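# Hang the picture frame level on the screw's shank

## Task

Get the picture frame hanging level on the screw, resting on the screw's shank rather than its head, and staying there with no help from the robot; then open the grippers and pull the arms away.

## Robot and tools

ROBOT. There are two arms, left_arm and right_arm, each with six joints and a parallel gripper. Any drop, a knock that sends something off the table, a hard collision, or the arms pressing hard on each other can fail or spoil the attempt. Brief outside tugs on a held part or shoves on loose objects can happen.

FRAME. Positions are in one shared scene frame, in metres. The origin sits on the table top midway between the arms. +z is up, +x points out over the table, and left_arm is on the +y side. The names left and right do not describe image sides. Printed hand positions can be somewhat off, more so at long reach.

GRIPPER. The fingers point along the gripper's +z axis and close along its y axis. end_effector_position is the spot between the finger pads when closed, roughly 2 cm behind the tips. Closing pushes the tips about 10 mm further along +z.

THE ROW. Every command uses a row of 14 plain numbers, each in [-1, 1], covering both arms even if only one moves. The first 7 are for left_arm, the next 7 for right_arm. Within each block the order is: waist, wrist pitch, wrist roll, shoulder, forearm roll, elbow, then opening. Use this order only. The six joint numbers are offsets, not poses: 1.0 equals 2.036 rad. Opening is absolute: +1 fully open, -1 closed. Joint ranges in rad: waist -6.283 to 6.283, shoulder -2.304 to 2.304, elbow -4.224 to 0.061, forearm roll -6.283 to 6.283, wrist pitch -2.164 to 2.164, wrist roll -6.283 to 6.283. Real ends may differ by up to 0.010 rad.

execute_actions(actions). actions is a list of actions. Each action is a list of 1 to 15 rows, and each row lasts one 1/30 s step. An action always runs 15 steps; if it has fewer rows, its last row is repeated. Joint offsets in every row are measured from the angles at the start of that action, not from the previous row. For the first action of a call, the reference is the last reported angles. If an action would send a joint more than 0.010 rad past its range end, that action is rejected for both arms. If the first action fails this check or any action is malformed, nothing in the call runs. An empty list just returns the current state and images. A joint pushed past its true end stops there, and the result may say "joint sent to its limit"; the absence of that line does not prove room remains.

move(target, speed, blocking). target is one 14-number row as above. Its joint offsets count from the "Joint positions" of the latest result showing them, not from where the arm is at launch. Finger openings are applied at the start. All joints follow paths that finish together, so the hand usually traces a curve. speed, in rad/s from 0.01 to 2 (default 0.5), caps the path speed of the joint with the largest travel. Paths take 0.5 to 10 s and stop short after 10 s. Paths ignore obstacles and the other arm; faster motion means harder impacts, and aiming far beyond a contact means more pressing force. blocking=false returns after 0.5 s while motion continues; then use wait or stop before any other motion command. The result ends with a "move:" line: the ending (done, off_target, moving, held, fault), limits=held or limits=none, and each arm's joint farthest from its target.

wait(seconds): 0 to 10; the arms hold their last command while time passes, and a running move continues. stop(): brakes a running move; fast motion needs more room to stop; fingers keep going. zoom_image(camera, region): camera is one of cam_head_left, cam_head_right, cam_high, cam_low, cam_left_wrist, cam_right_wrist (all 896x504); region is [x0, y0, x1, y1] in pixels from the top-left corner, no bigger than 504 by 504. finished_scene(scene): pass the current scene number when the frame hangs unaided; it cannot be undone.

RESULTS. The state line gives, per arm, end_effector_position, end_effector_quat_wxyz, and linear and angular velocities. Joint positions and Joint velocities list each arm's joints in the order above (rad, rad/s), then the pad gap in metres (0.084 m fully open). Joint targets shows where the joints are being driven now. grip_measured is the measured opening on the command scale. Torque readings have per-arm offsets, scale factors and noise, and are nonzero even in free air. Calls that ran actions also list joint angles at some steps; HELD with an arm label means part of that arm's row was held back. "joint command not followed" means a clearance check altered or blocked some joint targets.

MOTION LIMITS. Joint targets move at most 3.14 rad/s, stay within 0.623 rad of the measured angle, and are scaled back if the gripper would jump more than 70 mm per step, so big changes may need several actions; resend unfinished parts.

HOLDING. To grip, command an opening clearly below grip_measured; lower means a harder squeeze, up to about 24 N per pad. Fast closing can squeeze harder. Lifted weight adds to joint loads.

FAULTS. Load limits (N m): waist 52.2, shoulder 52.2, elbow 43.5, forearm roll 23.4, wrist pitch 16.5, wrist roll 16.5. Reaching one triggers a TORQUE FAULT: the arm backs off, holds for 10 s, and the rest of the call is skipped. Holding loads heats motors; MOTOR HOT appears from 65 °C, and at 80 °C an OVER-TEMPERATURE FAULT brakes that arm until it cools. Release the frame and move clear before ending.

Each tool is called by a JSON object that holds its "method" and its "body", one argument or row to a line.

## Session

{"method": "execute_actions", "body": {
  "actions": []
}}

Scene clock: 0.00 s.
left_arm: end_effector_position=(+0.2328, +0.4678, +0.3457) grip_measured=-1.00 end_effector_quat_wxyz=(+0.106, +0.829, -0.547, +0.058) end_effector_velocity=(+0.001, -0.000, +0.000) end_effector_angular_velocity=(-0.000, -0.001, +0.001) | right_arm: end_effector_position=(-0.0110, -0.2150, +0.2273) grip_measured=+1.00 end_effector_quat_wxyz=(-0.172, +0.944, +0.079, -0.272) end_effector_velocity=(+0.000, +0.000, +0.000) end_effector_angular_velocity=(+0.000, -0.002, +0.002)
Joint names: [waist, wrist pitch, wrist roll, shoulder, forearm roll, elbow]
Joint positions: left_arm=[ 0.323 -1.122  1.696  0.582 -0.237 -0.412  0.   ] | right_arm=[ 0.51  -0.923 -0.152  0.232  0.754 -0.205  0.084]
Joint velocities: left_arm=[-0.     0.    -0.    -0.    -0.001 -0.001 -0.   ] | right_arm=[ 0.001  0.    -0.     0.001 -0.002 -0.001  0.   ]
Joint torques (N m, as the arm reports them, + toward a larger angle): no reading
Motor temperatures (°C, as the motors report them): left_arm=[27 29 32 27 30 27] | right_arm=[27 32 29 25 26 25]
Joint targets: left_arm=[0.323 -1.122 1.696 0.582 -0.237 -0.412] | right_arm=[0.510 -0.923 -0.152 0.232 0.754 -0.205]

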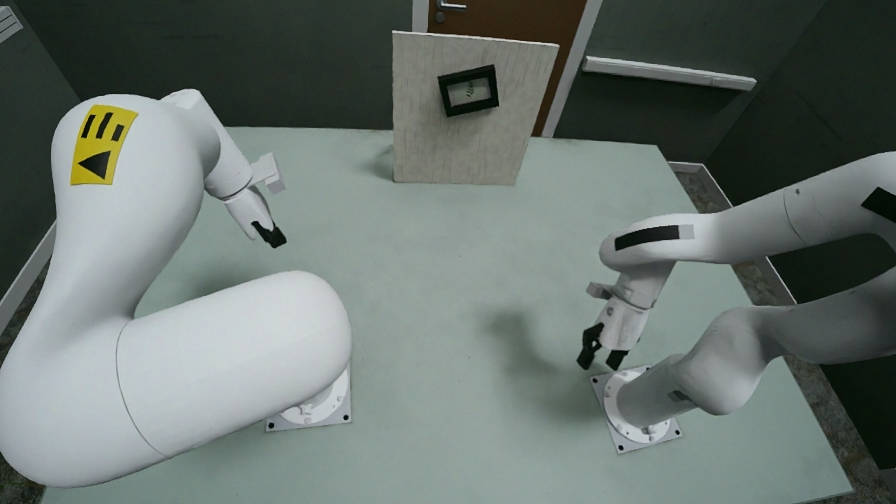

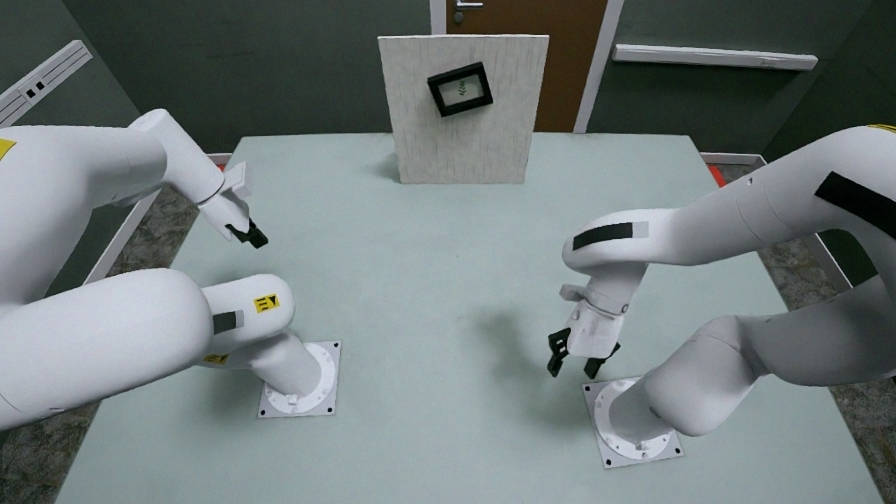

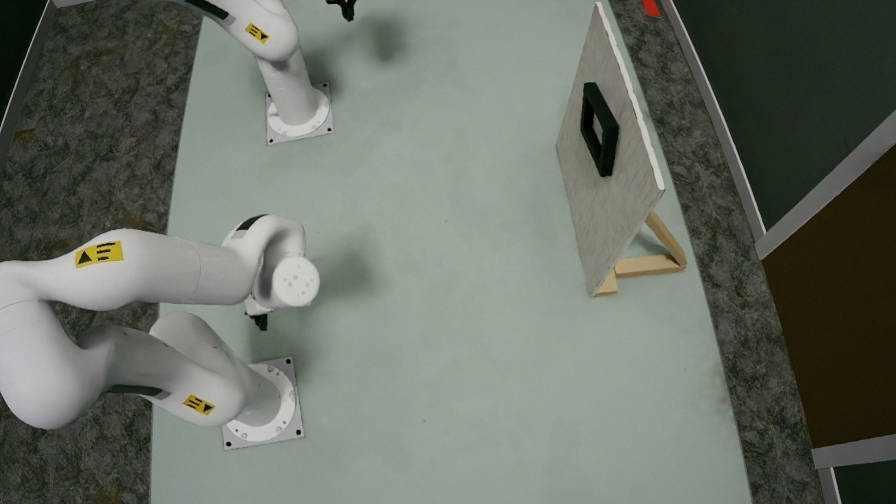

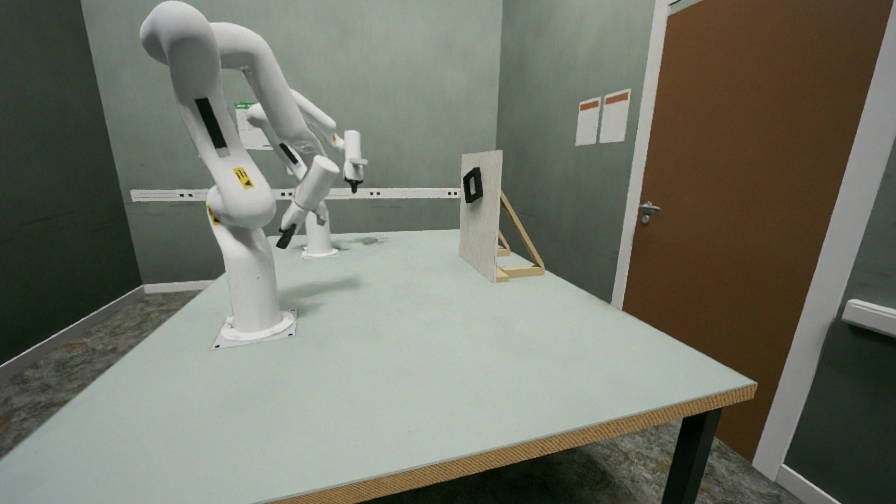

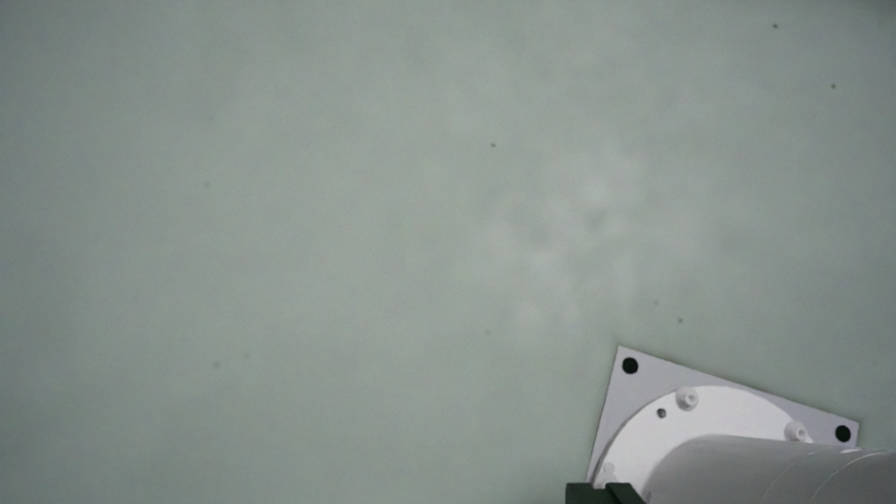

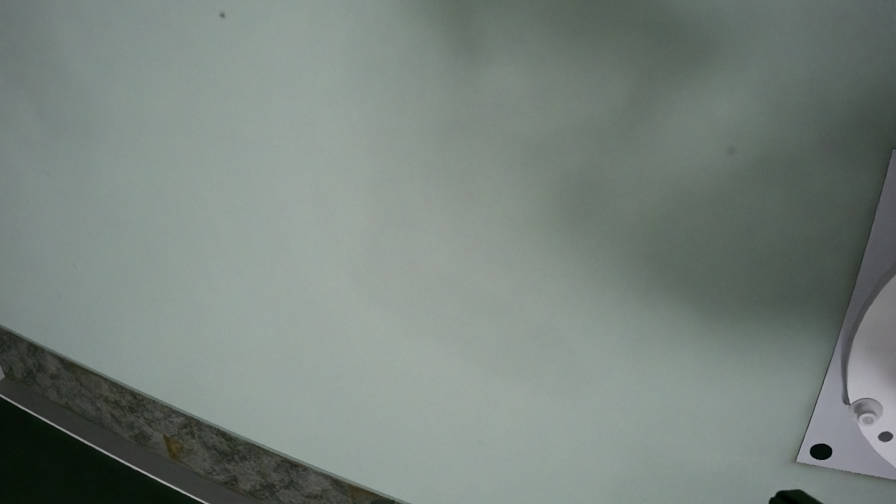

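{"method": "zoom_image", "body": {
  "camera": "cam_head_left",
  "region": [380, 20, 560, 190]
}}

{"method": "zoom_image", "body": {
  "camera": "cam_high",
  "region": [540, 60, 680, 200]
}}

Region (380, 20, 560, 190) of cam_head_left's 896x504 image, scaled by 2.800, with more detail than that image has.

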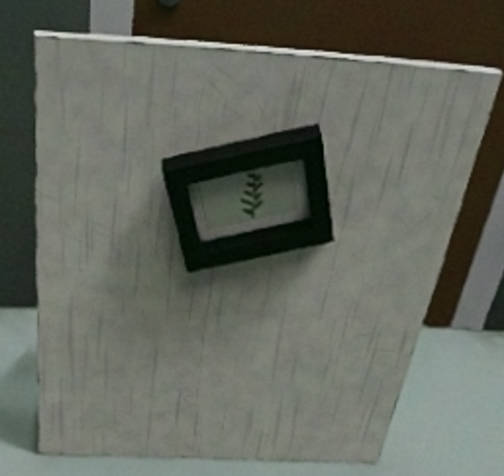

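Region (540, 60, 680, 200) of cam_high's 896x504 image, scaled by 3.600, with more detail than that image has.

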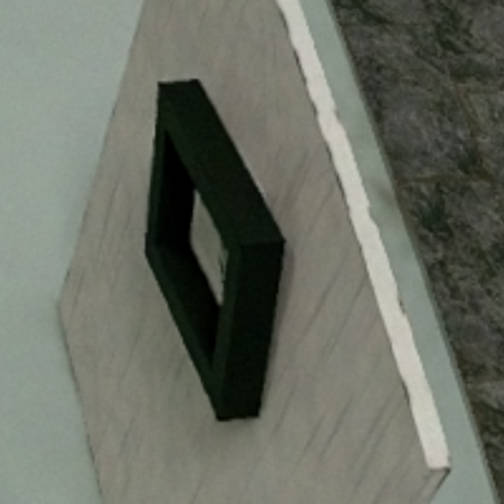

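{"method": "move", "body": {
  "target": [0,0,0,0,0,0,-1, 0,0,0,0.2,0,0,1],
  "speed": 1
}}

Scene clock: 1.63 s.
left_arm: end_effector_position=(+0.2328, +0.4678, +0.3457) grip_measured=-1.00 end_effector_quat_wxyz=(+0.106, +0.829, -0.547, +0.058) end_effector_velocity=(-0.000, -0.000, -0.000) end_effector_angular_velocity=(-0.000, +0.000, -0.002) | right_arm: end_effector_position=(+0.0221, -0.1910, +0.3016) grip_measured=+1.00 end_effector_quat_wxyz=(-0.268, +0.948, +0.137, -0.103) end_effector_velocity=(+0.002, +0.001, +0.003) end_effector_angular_velocity=(+0.006, -0.007, -0.001)
Joint names: [waist, wrist pitch, wrist roll, shoulder, forearm roll, elbow]
Joint positions: left_arm=[ 0.323 -1.122  1.696  0.582 -0.237 -0.412  0.   ] | right_arm=[ 0.51  -0.923 -0.152  0.638  0.754 -0.205  0.084]
Joint velocities: left_arm=[-0.001 -0.001  0.001 -0.     0.     0.     0.   ] | right_arm=[-0.002 -0.001 -0.001  0.006  0.    -0.003 -0.   ]
Joint torques (N m, as the arm reports them, + toward a larger angle): left_arm=[ -0.4   -0.22  -0.79   5.84   1.2  -19.57] | right_arm=[ -5.49  -0.51   0.15   0.82   2.29 -23.65]
Motor temperatures (°C, as the motors report them): left_arm=[27 29 32 27 30 27] | right_arm=[27 32 29 25 26 25]
Joint targets: left_arm=[0.323 -1.122 1.696 0.582 -0.237 -0.412] | right_arm=[0.510 -0.923 -0.152 0.639 0.754 -0.205]
move: done; limits=none; left_arm: farthest joint: the waist, 0.000 radians from its target (0.000 radians at the start); right_arm: farthest joint: the shoulder, 0.001 radians from its target (0.407 radians at the start)

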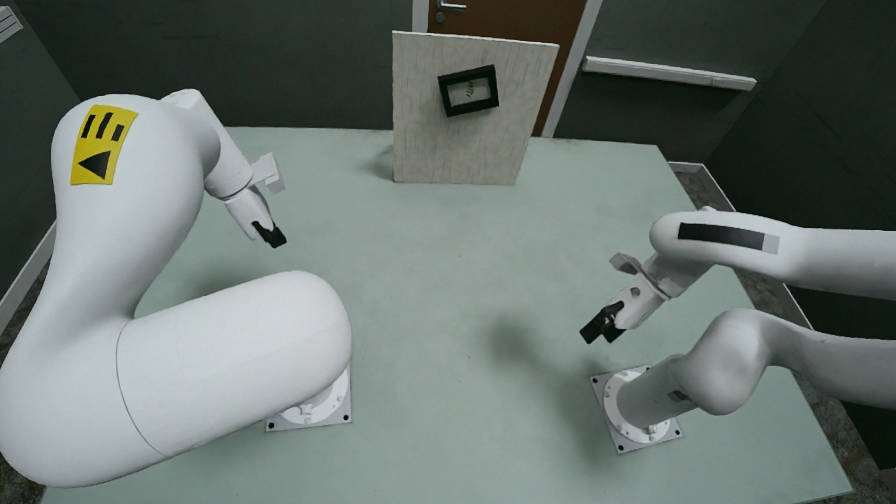

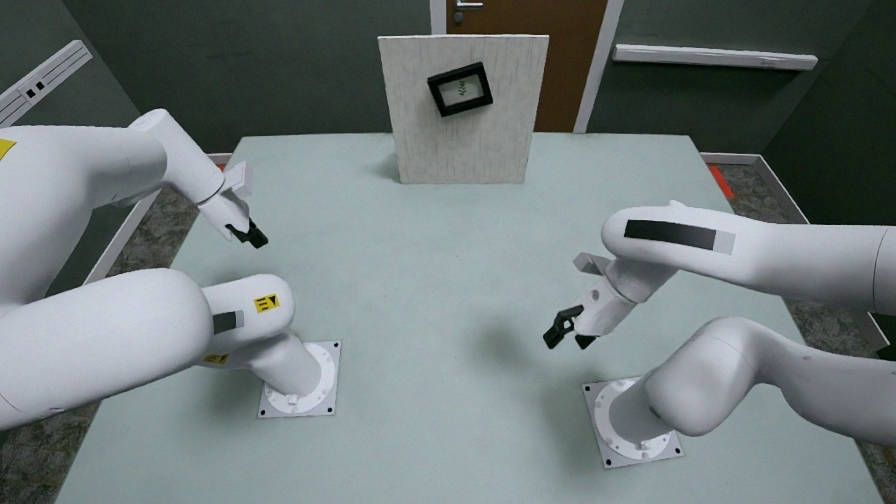

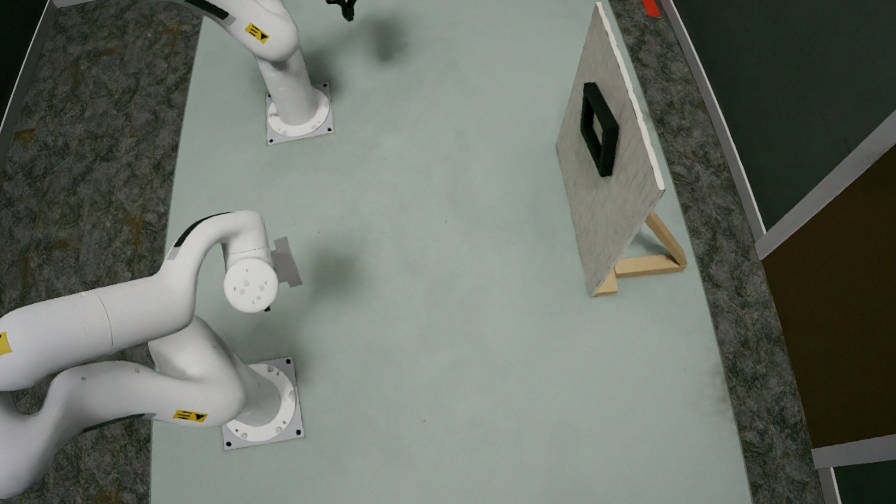

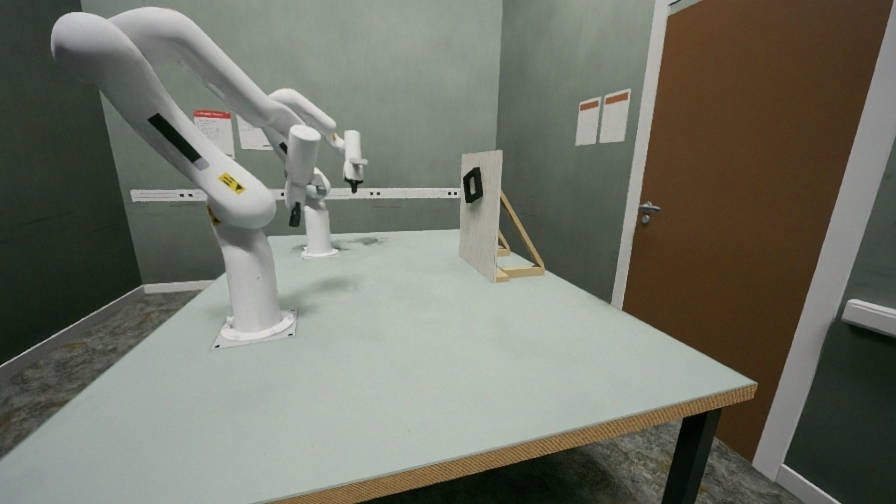

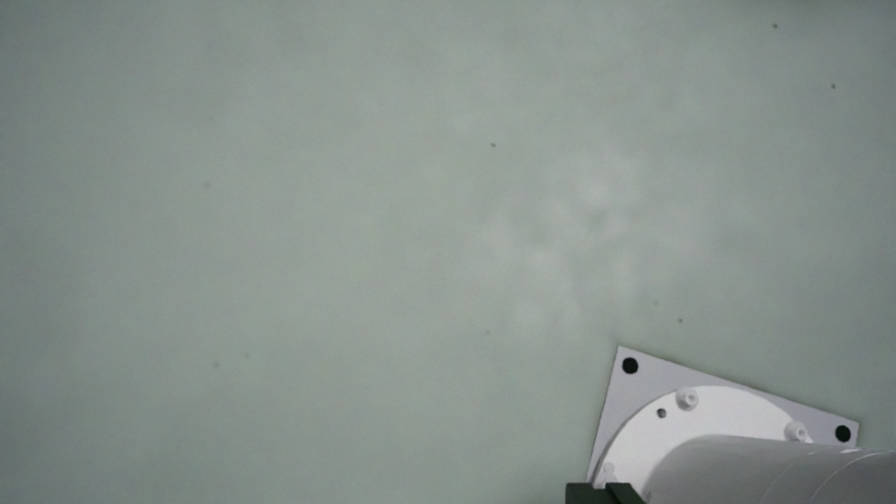

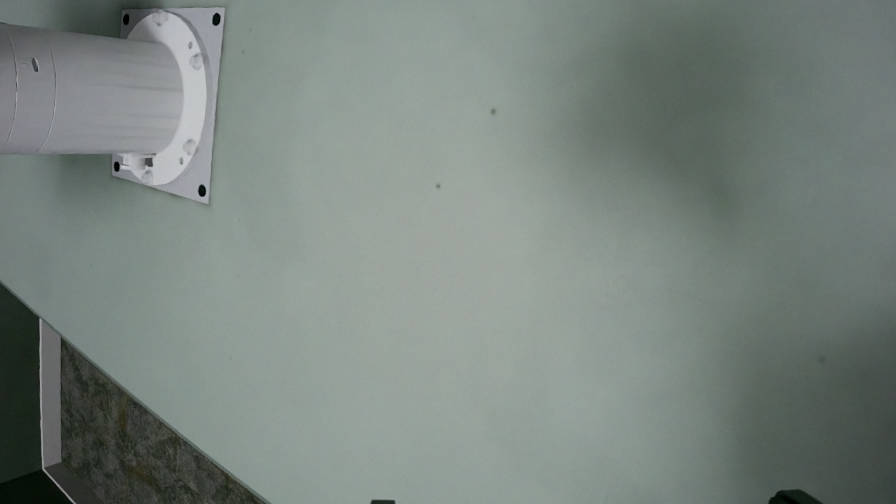

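{"method": "move", "body": {
  "target": [0,0,0,0,0,0,-1, 0,0.63,0,-0.6,-0.37,-0.66,1],
  "speed": 1
}}

Scene clock: 4.23 s.
left_arm: end_effector_position=(+0.2328, +0.4678, +0.3457) grip_measured=-1.00 end_effector_quat_wxyz=(+0.106, +0.829, -0.547, +0.058) end_effector_velocity=(-0.000, +0.000, -0.000) end_effector_angular_velocity=(+0.001, +0.001, +0.000) | right_arm: end_effector_position=(+0.6558, +0.1041, +0.5114) grip_measured=+1.00 end_effector_quat_wxyz=(-0.145, +0.729, +0.300, +0.598) end_effector_velocity=(+0.001, +0.001, -0.005) end_effector_angular_velocity=(-0.005, +0.002, +0.002)
Joint names: [waist, wrist pitch, wrist roll, shoulder, forearm roll, elbow]
Joint positions: left_arm=[ 0.323 -1.122  1.696  0.582 -0.237 -0.412  0.   ] | right_arm=[ 0.51   0.359 -0.152 -0.582  0.001 -1.548  0.084]
Joint velocities: left_arm=[-0.     0.    -0.001 -0.001  0.001  0.     0.   ] | right_arm=[ 0.     0.001 -0.001 -0.006 -0.002 -0.     0.   ]
Joint torques (N m, as the arm reports them, + toward a larger angle): left_arm=[ -0.67  -0.18  -0.8    5.9    0.9  -19.66] | right_arm=[ -6.73   1.29   0.15  58.96   1.79 -25.94]
Motor temperatures (°C, as the motors report them): left_arm=[27 29 32 27 30 27] | right_arm=[27 32 29 25 26 25]
Joint targets: left_arm=[0.323 -1.122 1.696 0.582 -0.237 -0.412] | right_arm=[0.510 0.359 -0.152 -0.583 0.001 -1.548]
move: done; limits=none; left_arm: farthest joint: the waist, 0.000 radians from its target (0.000 radians at the start); right_arm: farthest joint: the shoulder, 0.001 radians from its target (1.223 radians at the start)

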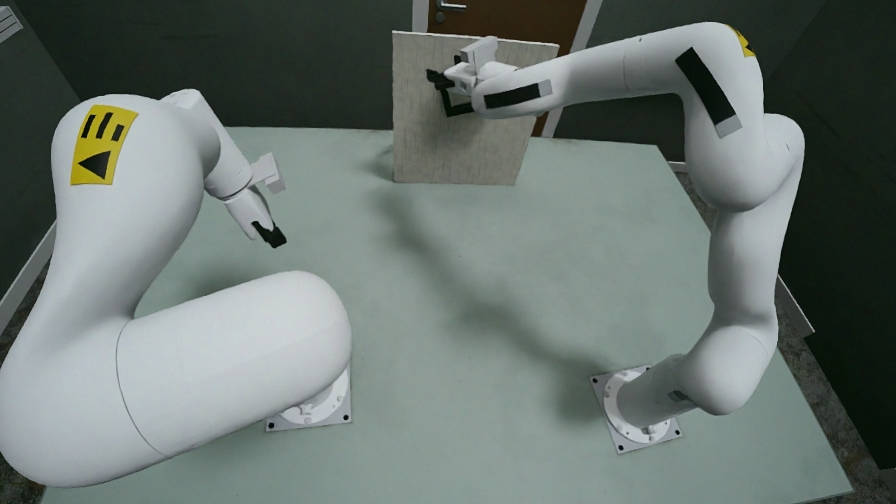

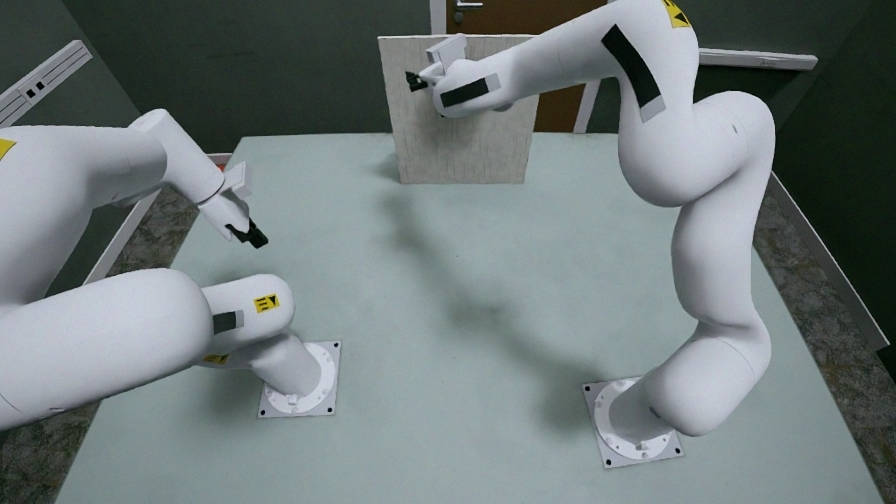

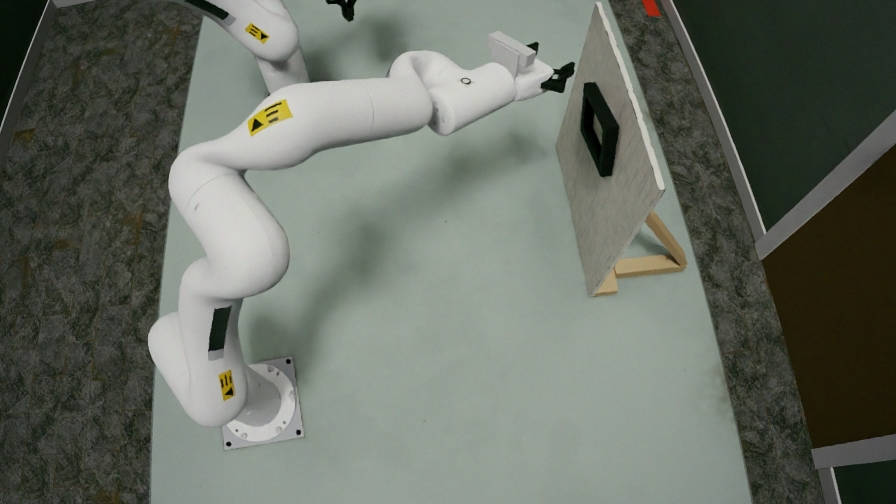

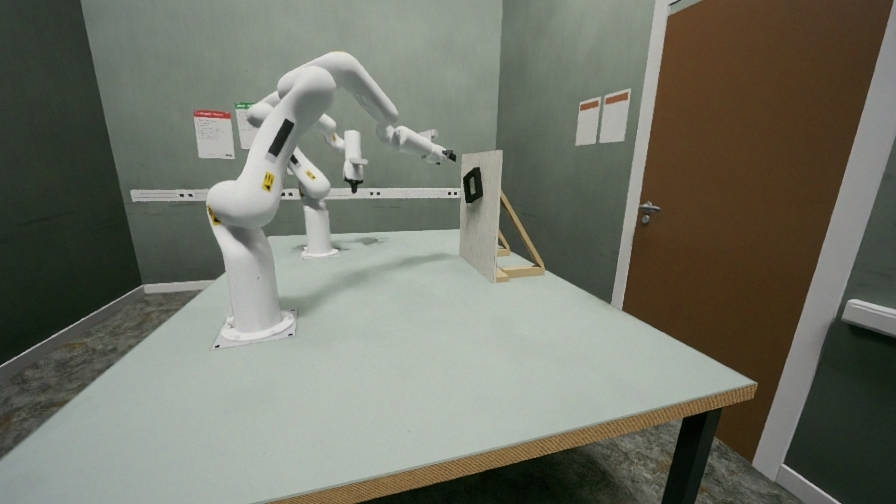

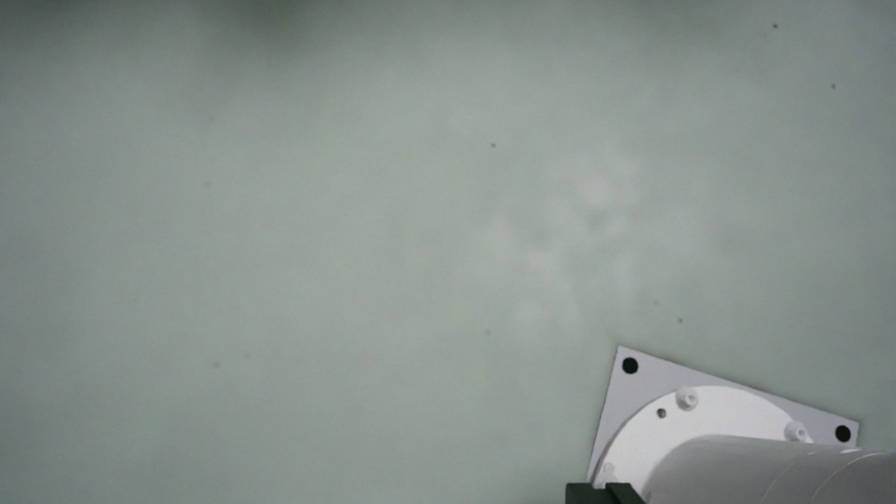

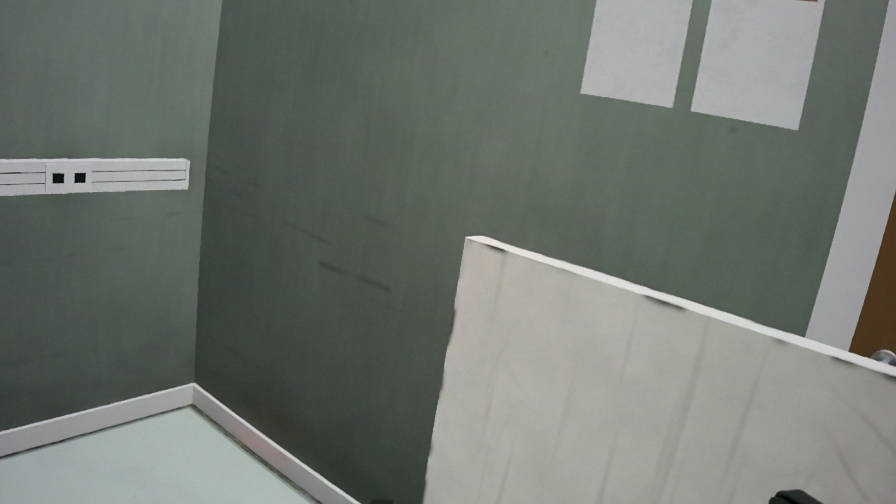

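{"method": "move", "body": {
  "target": [0,0,0,0,0,0,-1, -0.1,0,0,0,0,0,-1],
  "speed": 0.3
}}

Scene clock: 5.77 s.
left_arm: end_effector_position=(+0.2328, +0.4678, +0.3457) grip_measured=-1.00 end_effector_quat_wxyz=(+0.106, +0.829, -0.547, +0.058) end_effector_velocity=(-0.000, +0.000, -0.000) end_effector_angular_velocity=(-0.000, +0.001, +0.001) | right_arm: end_effector_position=(+0.7461, -0.0513, +0.5114) grip_measured=-1.00 end_effector_quat_wxyz=(-0.084, +0.756, +0.224, +0.609) end_effector_velocity=(+0.001, -0.002, -0.003) end_effector_angular_velocity=(-0.002, +0.003, -0.002)
Joint names: [waist, wrist pitch, wrist roll, shoulder, forearm roll, elbow]
Joint positions: left_arm=[ 0.323 -1.122  1.696  0.582 -0.237 -0.412  0.   ] | right_arm=[ 0.307  0.359 -0.152 -0.582  0.001 -1.548  0.   ]
Joint velocities: left_arm=[ 0.     0.    -0.001 -0.     0.     0.001  0.   ] | right_arm=[-0.002  0.    -0.    -0.002 -0.001  0.002  0.   ]
Joint torques (N m, as the arm reports them, + toward a larger angle): left_arm=[  0.42  -0.2   -0.77   5.72   1.14 -19.39] | right_arm=[ -6.05   1.4    0.15  58.38   1.91 -25.61]
Motor temperatures (°C, as the motors report them): left_arm=[27 29 32 27 30 27] | right_arm=[27 32 29 25 26 25]
Joint targets: left_arm=[0.323 -1.122 1.696 0.582 -0.237 -0.412] | right_arm=[0.307 0.359 -0.152 -0.582 0.001 -1.548]
move: done; limits=none; left_arm: farthest joint: the waist, 0.000 radians from its target (0.000 radians at the start); right_arm: farthest joint: the waist, 0.001 radians from its target (0.204 radians at the start)

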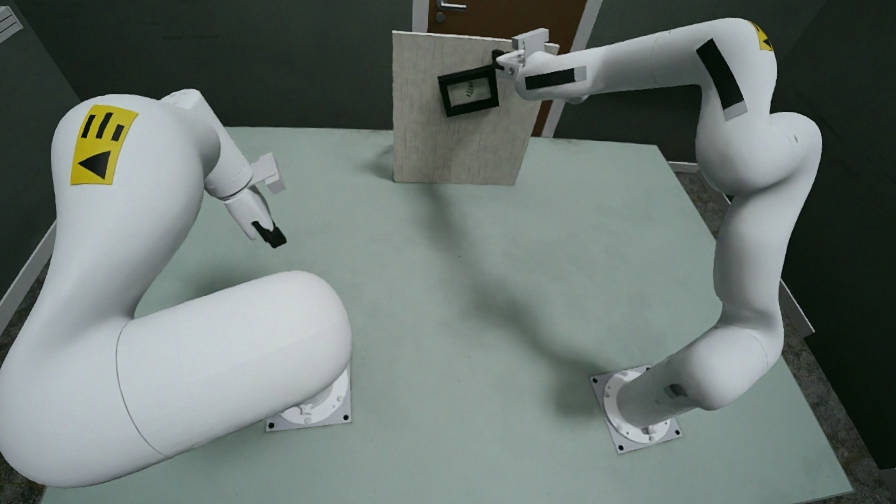

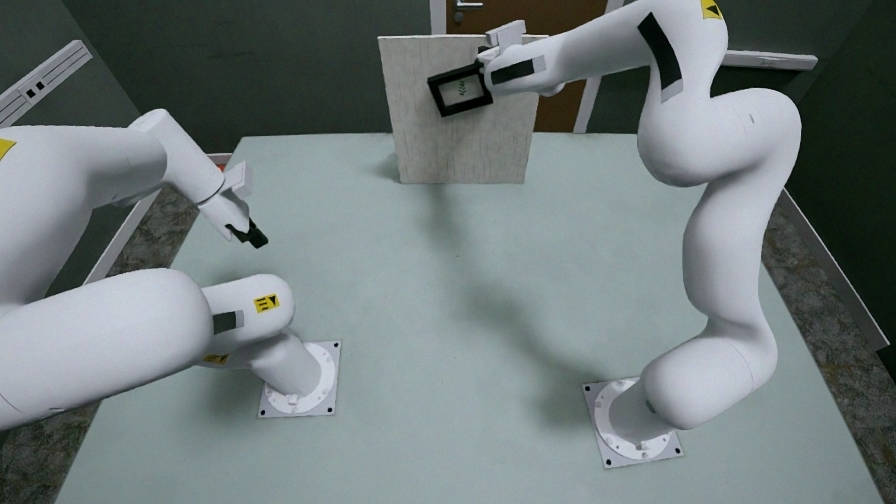

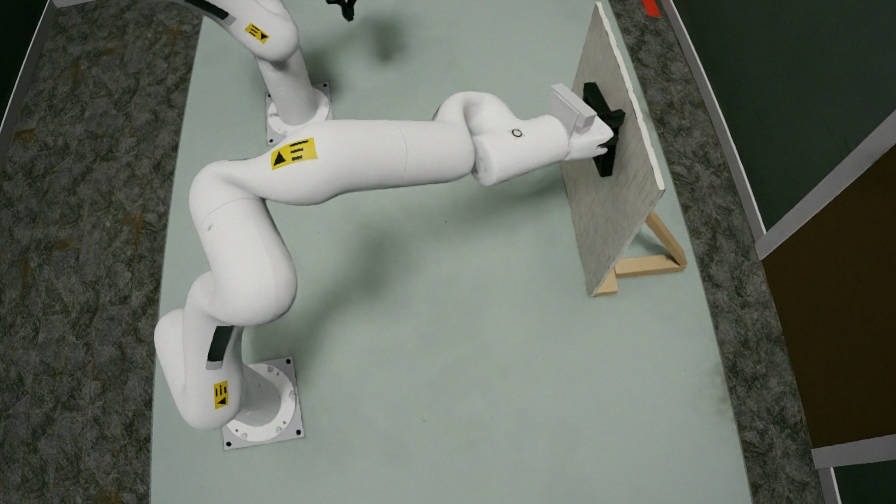

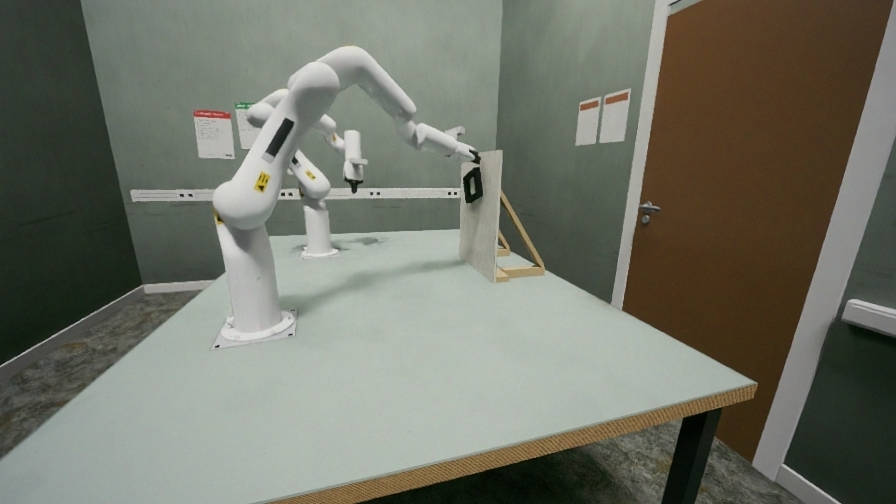

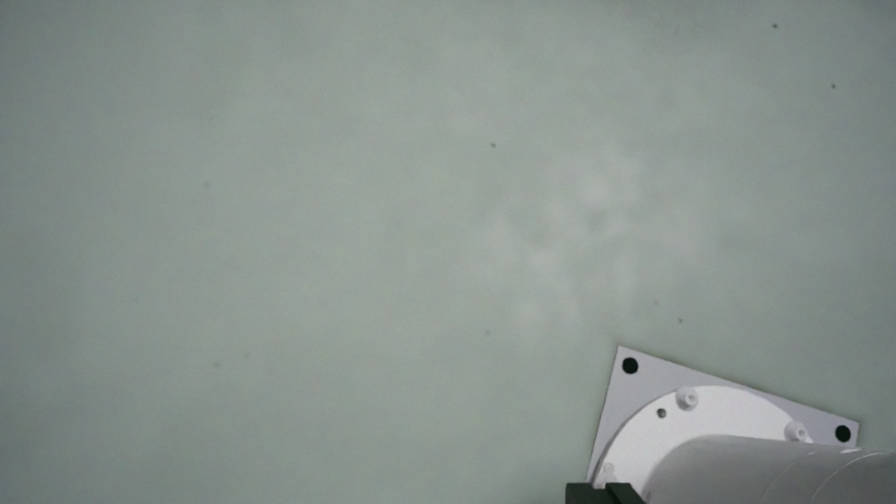

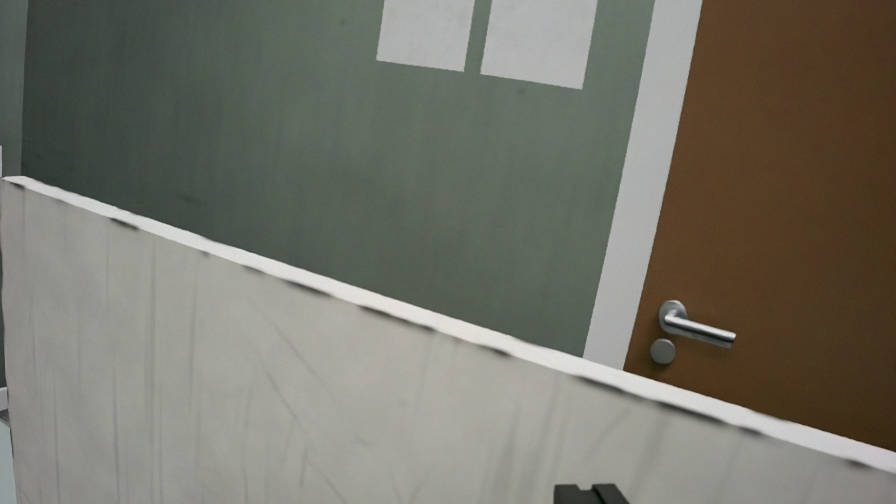

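{"method": "move", "body": {
  "target": [0,0,0,0,0,0,-1, 0.01,0,0,-0.04,0,0,-1],
  "speed": 0.15
}}

{"method": "zoom_image", "body": {
  "camera": "cam_head_left",
  "region": [380, 20, 560, 190]
}}

Scene clock: 6.90 s.
left_arm: end_effector_position=(+0.2328, +0.4678, +0.3457) grip_measured=-1.00 end_effector_quat_wxyz=(+0.106, +0.829, -0.547, +0.058) end_effector_velocity=(+0.000, +0.000, +0.000) end_effector_angular_velocity=(+0.000, -0.000, +0.002) | right_arm: end_effector_position=(+0.7467, -0.0312, +0.4390) grip_measured=-1.00 end_effector_quat_wxyz=(-0.085, +0.777, +0.239, +0.576) end_effector_velocity=(-0.000, +0.001, -0.000) end_effector_angular_velocity=(+0.001, -0.002, +0.002)
Joint names: [waist, wrist pitch, wrist roll, shoulder, forearm roll, elbow]
Joint positions: left_arm=[ 0.323 -1.122  1.696  0.582 -0.237 -0.412  0.   ] | right_arm=[ 0.328  0.359 -0.152 -0.663  0.001 -1.548  0.   ]
Joint velocities: left_arm=[ 0.     0.    -0.001 -0.     0.    -0.     0.   ] | right_arm=[ 0.001  0.004  0.001 -0.001 -0.001  0.     0.   ]
Joint torques (N m, as the arm reports them, + toward a larger angle): left_arm=[  0.14  -0.18  -0.81   5.9    1.03 -19.58] | right_arm=[ -3.49   1.33   0.17  59.48   1.64 -25.15]
Motor temperatures (°C, as the motors report them): left_arm=[27 29 32 27 30 27] | right_arm=[27 32 29 25 26 25]
Joint targets: left_arm=[0.323 -1.122 1.696 0.582 -0.237 -0.412] | right_arm=[0.328 0.359 -0.152 -0.663 0.001 -1.548]
move: done; limits=none; left_arm: farthest joint: the waist, 0.000 radians from its target (0.000 radians at the start); right_arm: farthest joint: the waist, 0.000 radians from its target (0.020 radians at the start)

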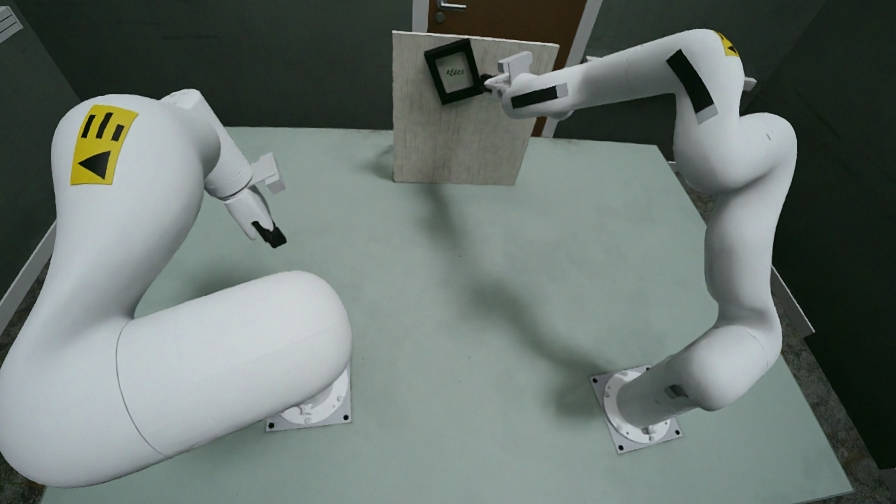

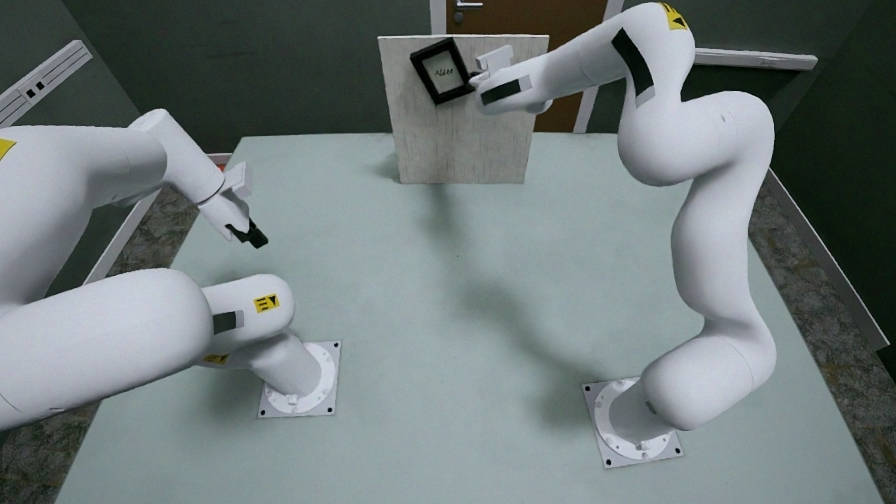

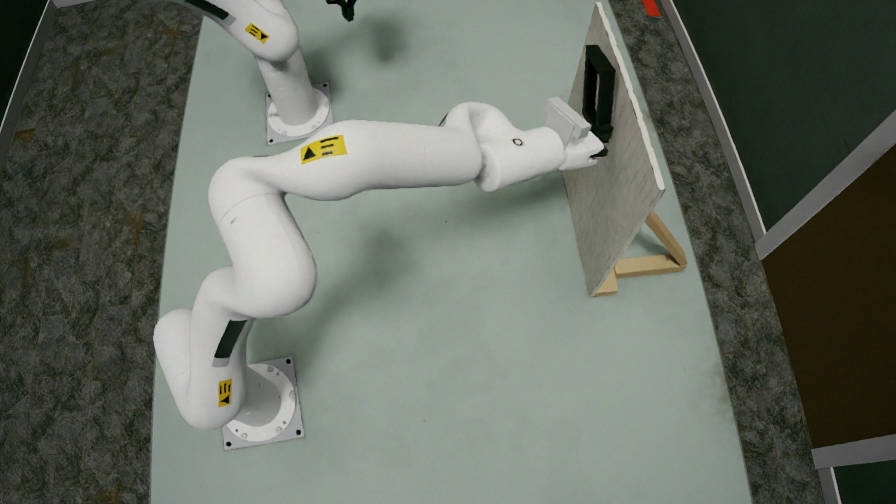

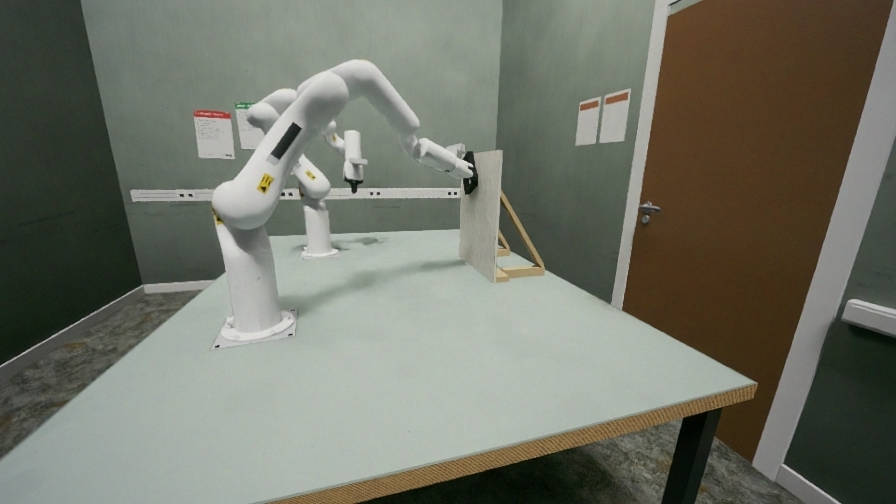

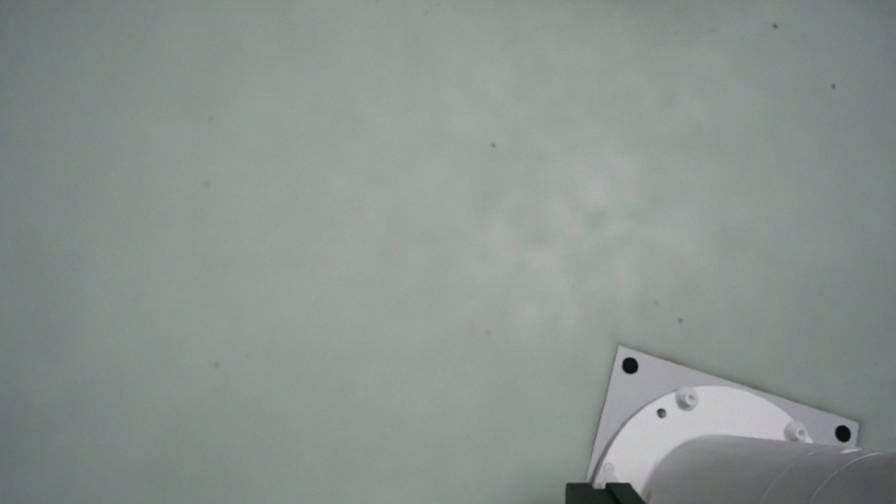

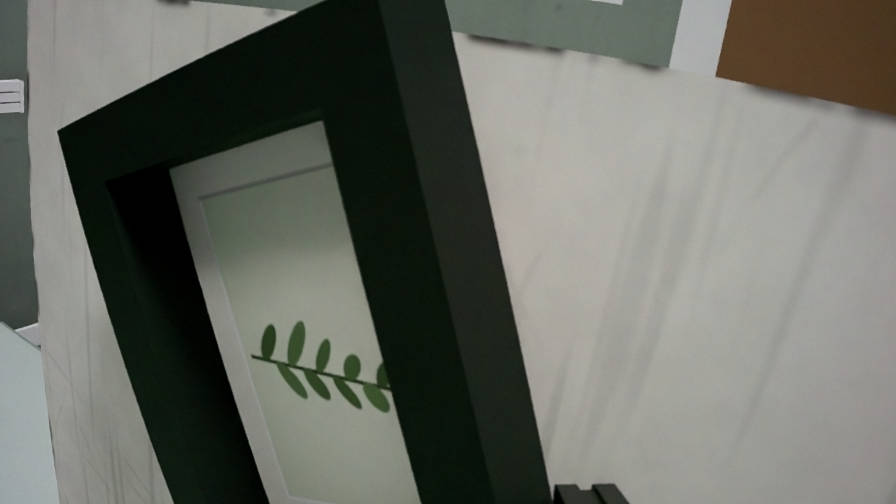

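Region (380, 20, 560, 190) of cam_head_left's 896x504 image, scaled by 2.800, with more detail than that image has.

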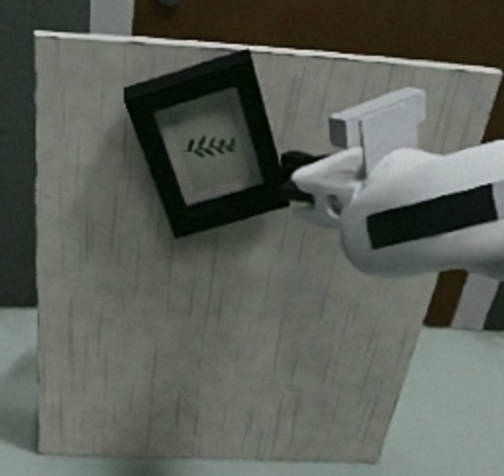

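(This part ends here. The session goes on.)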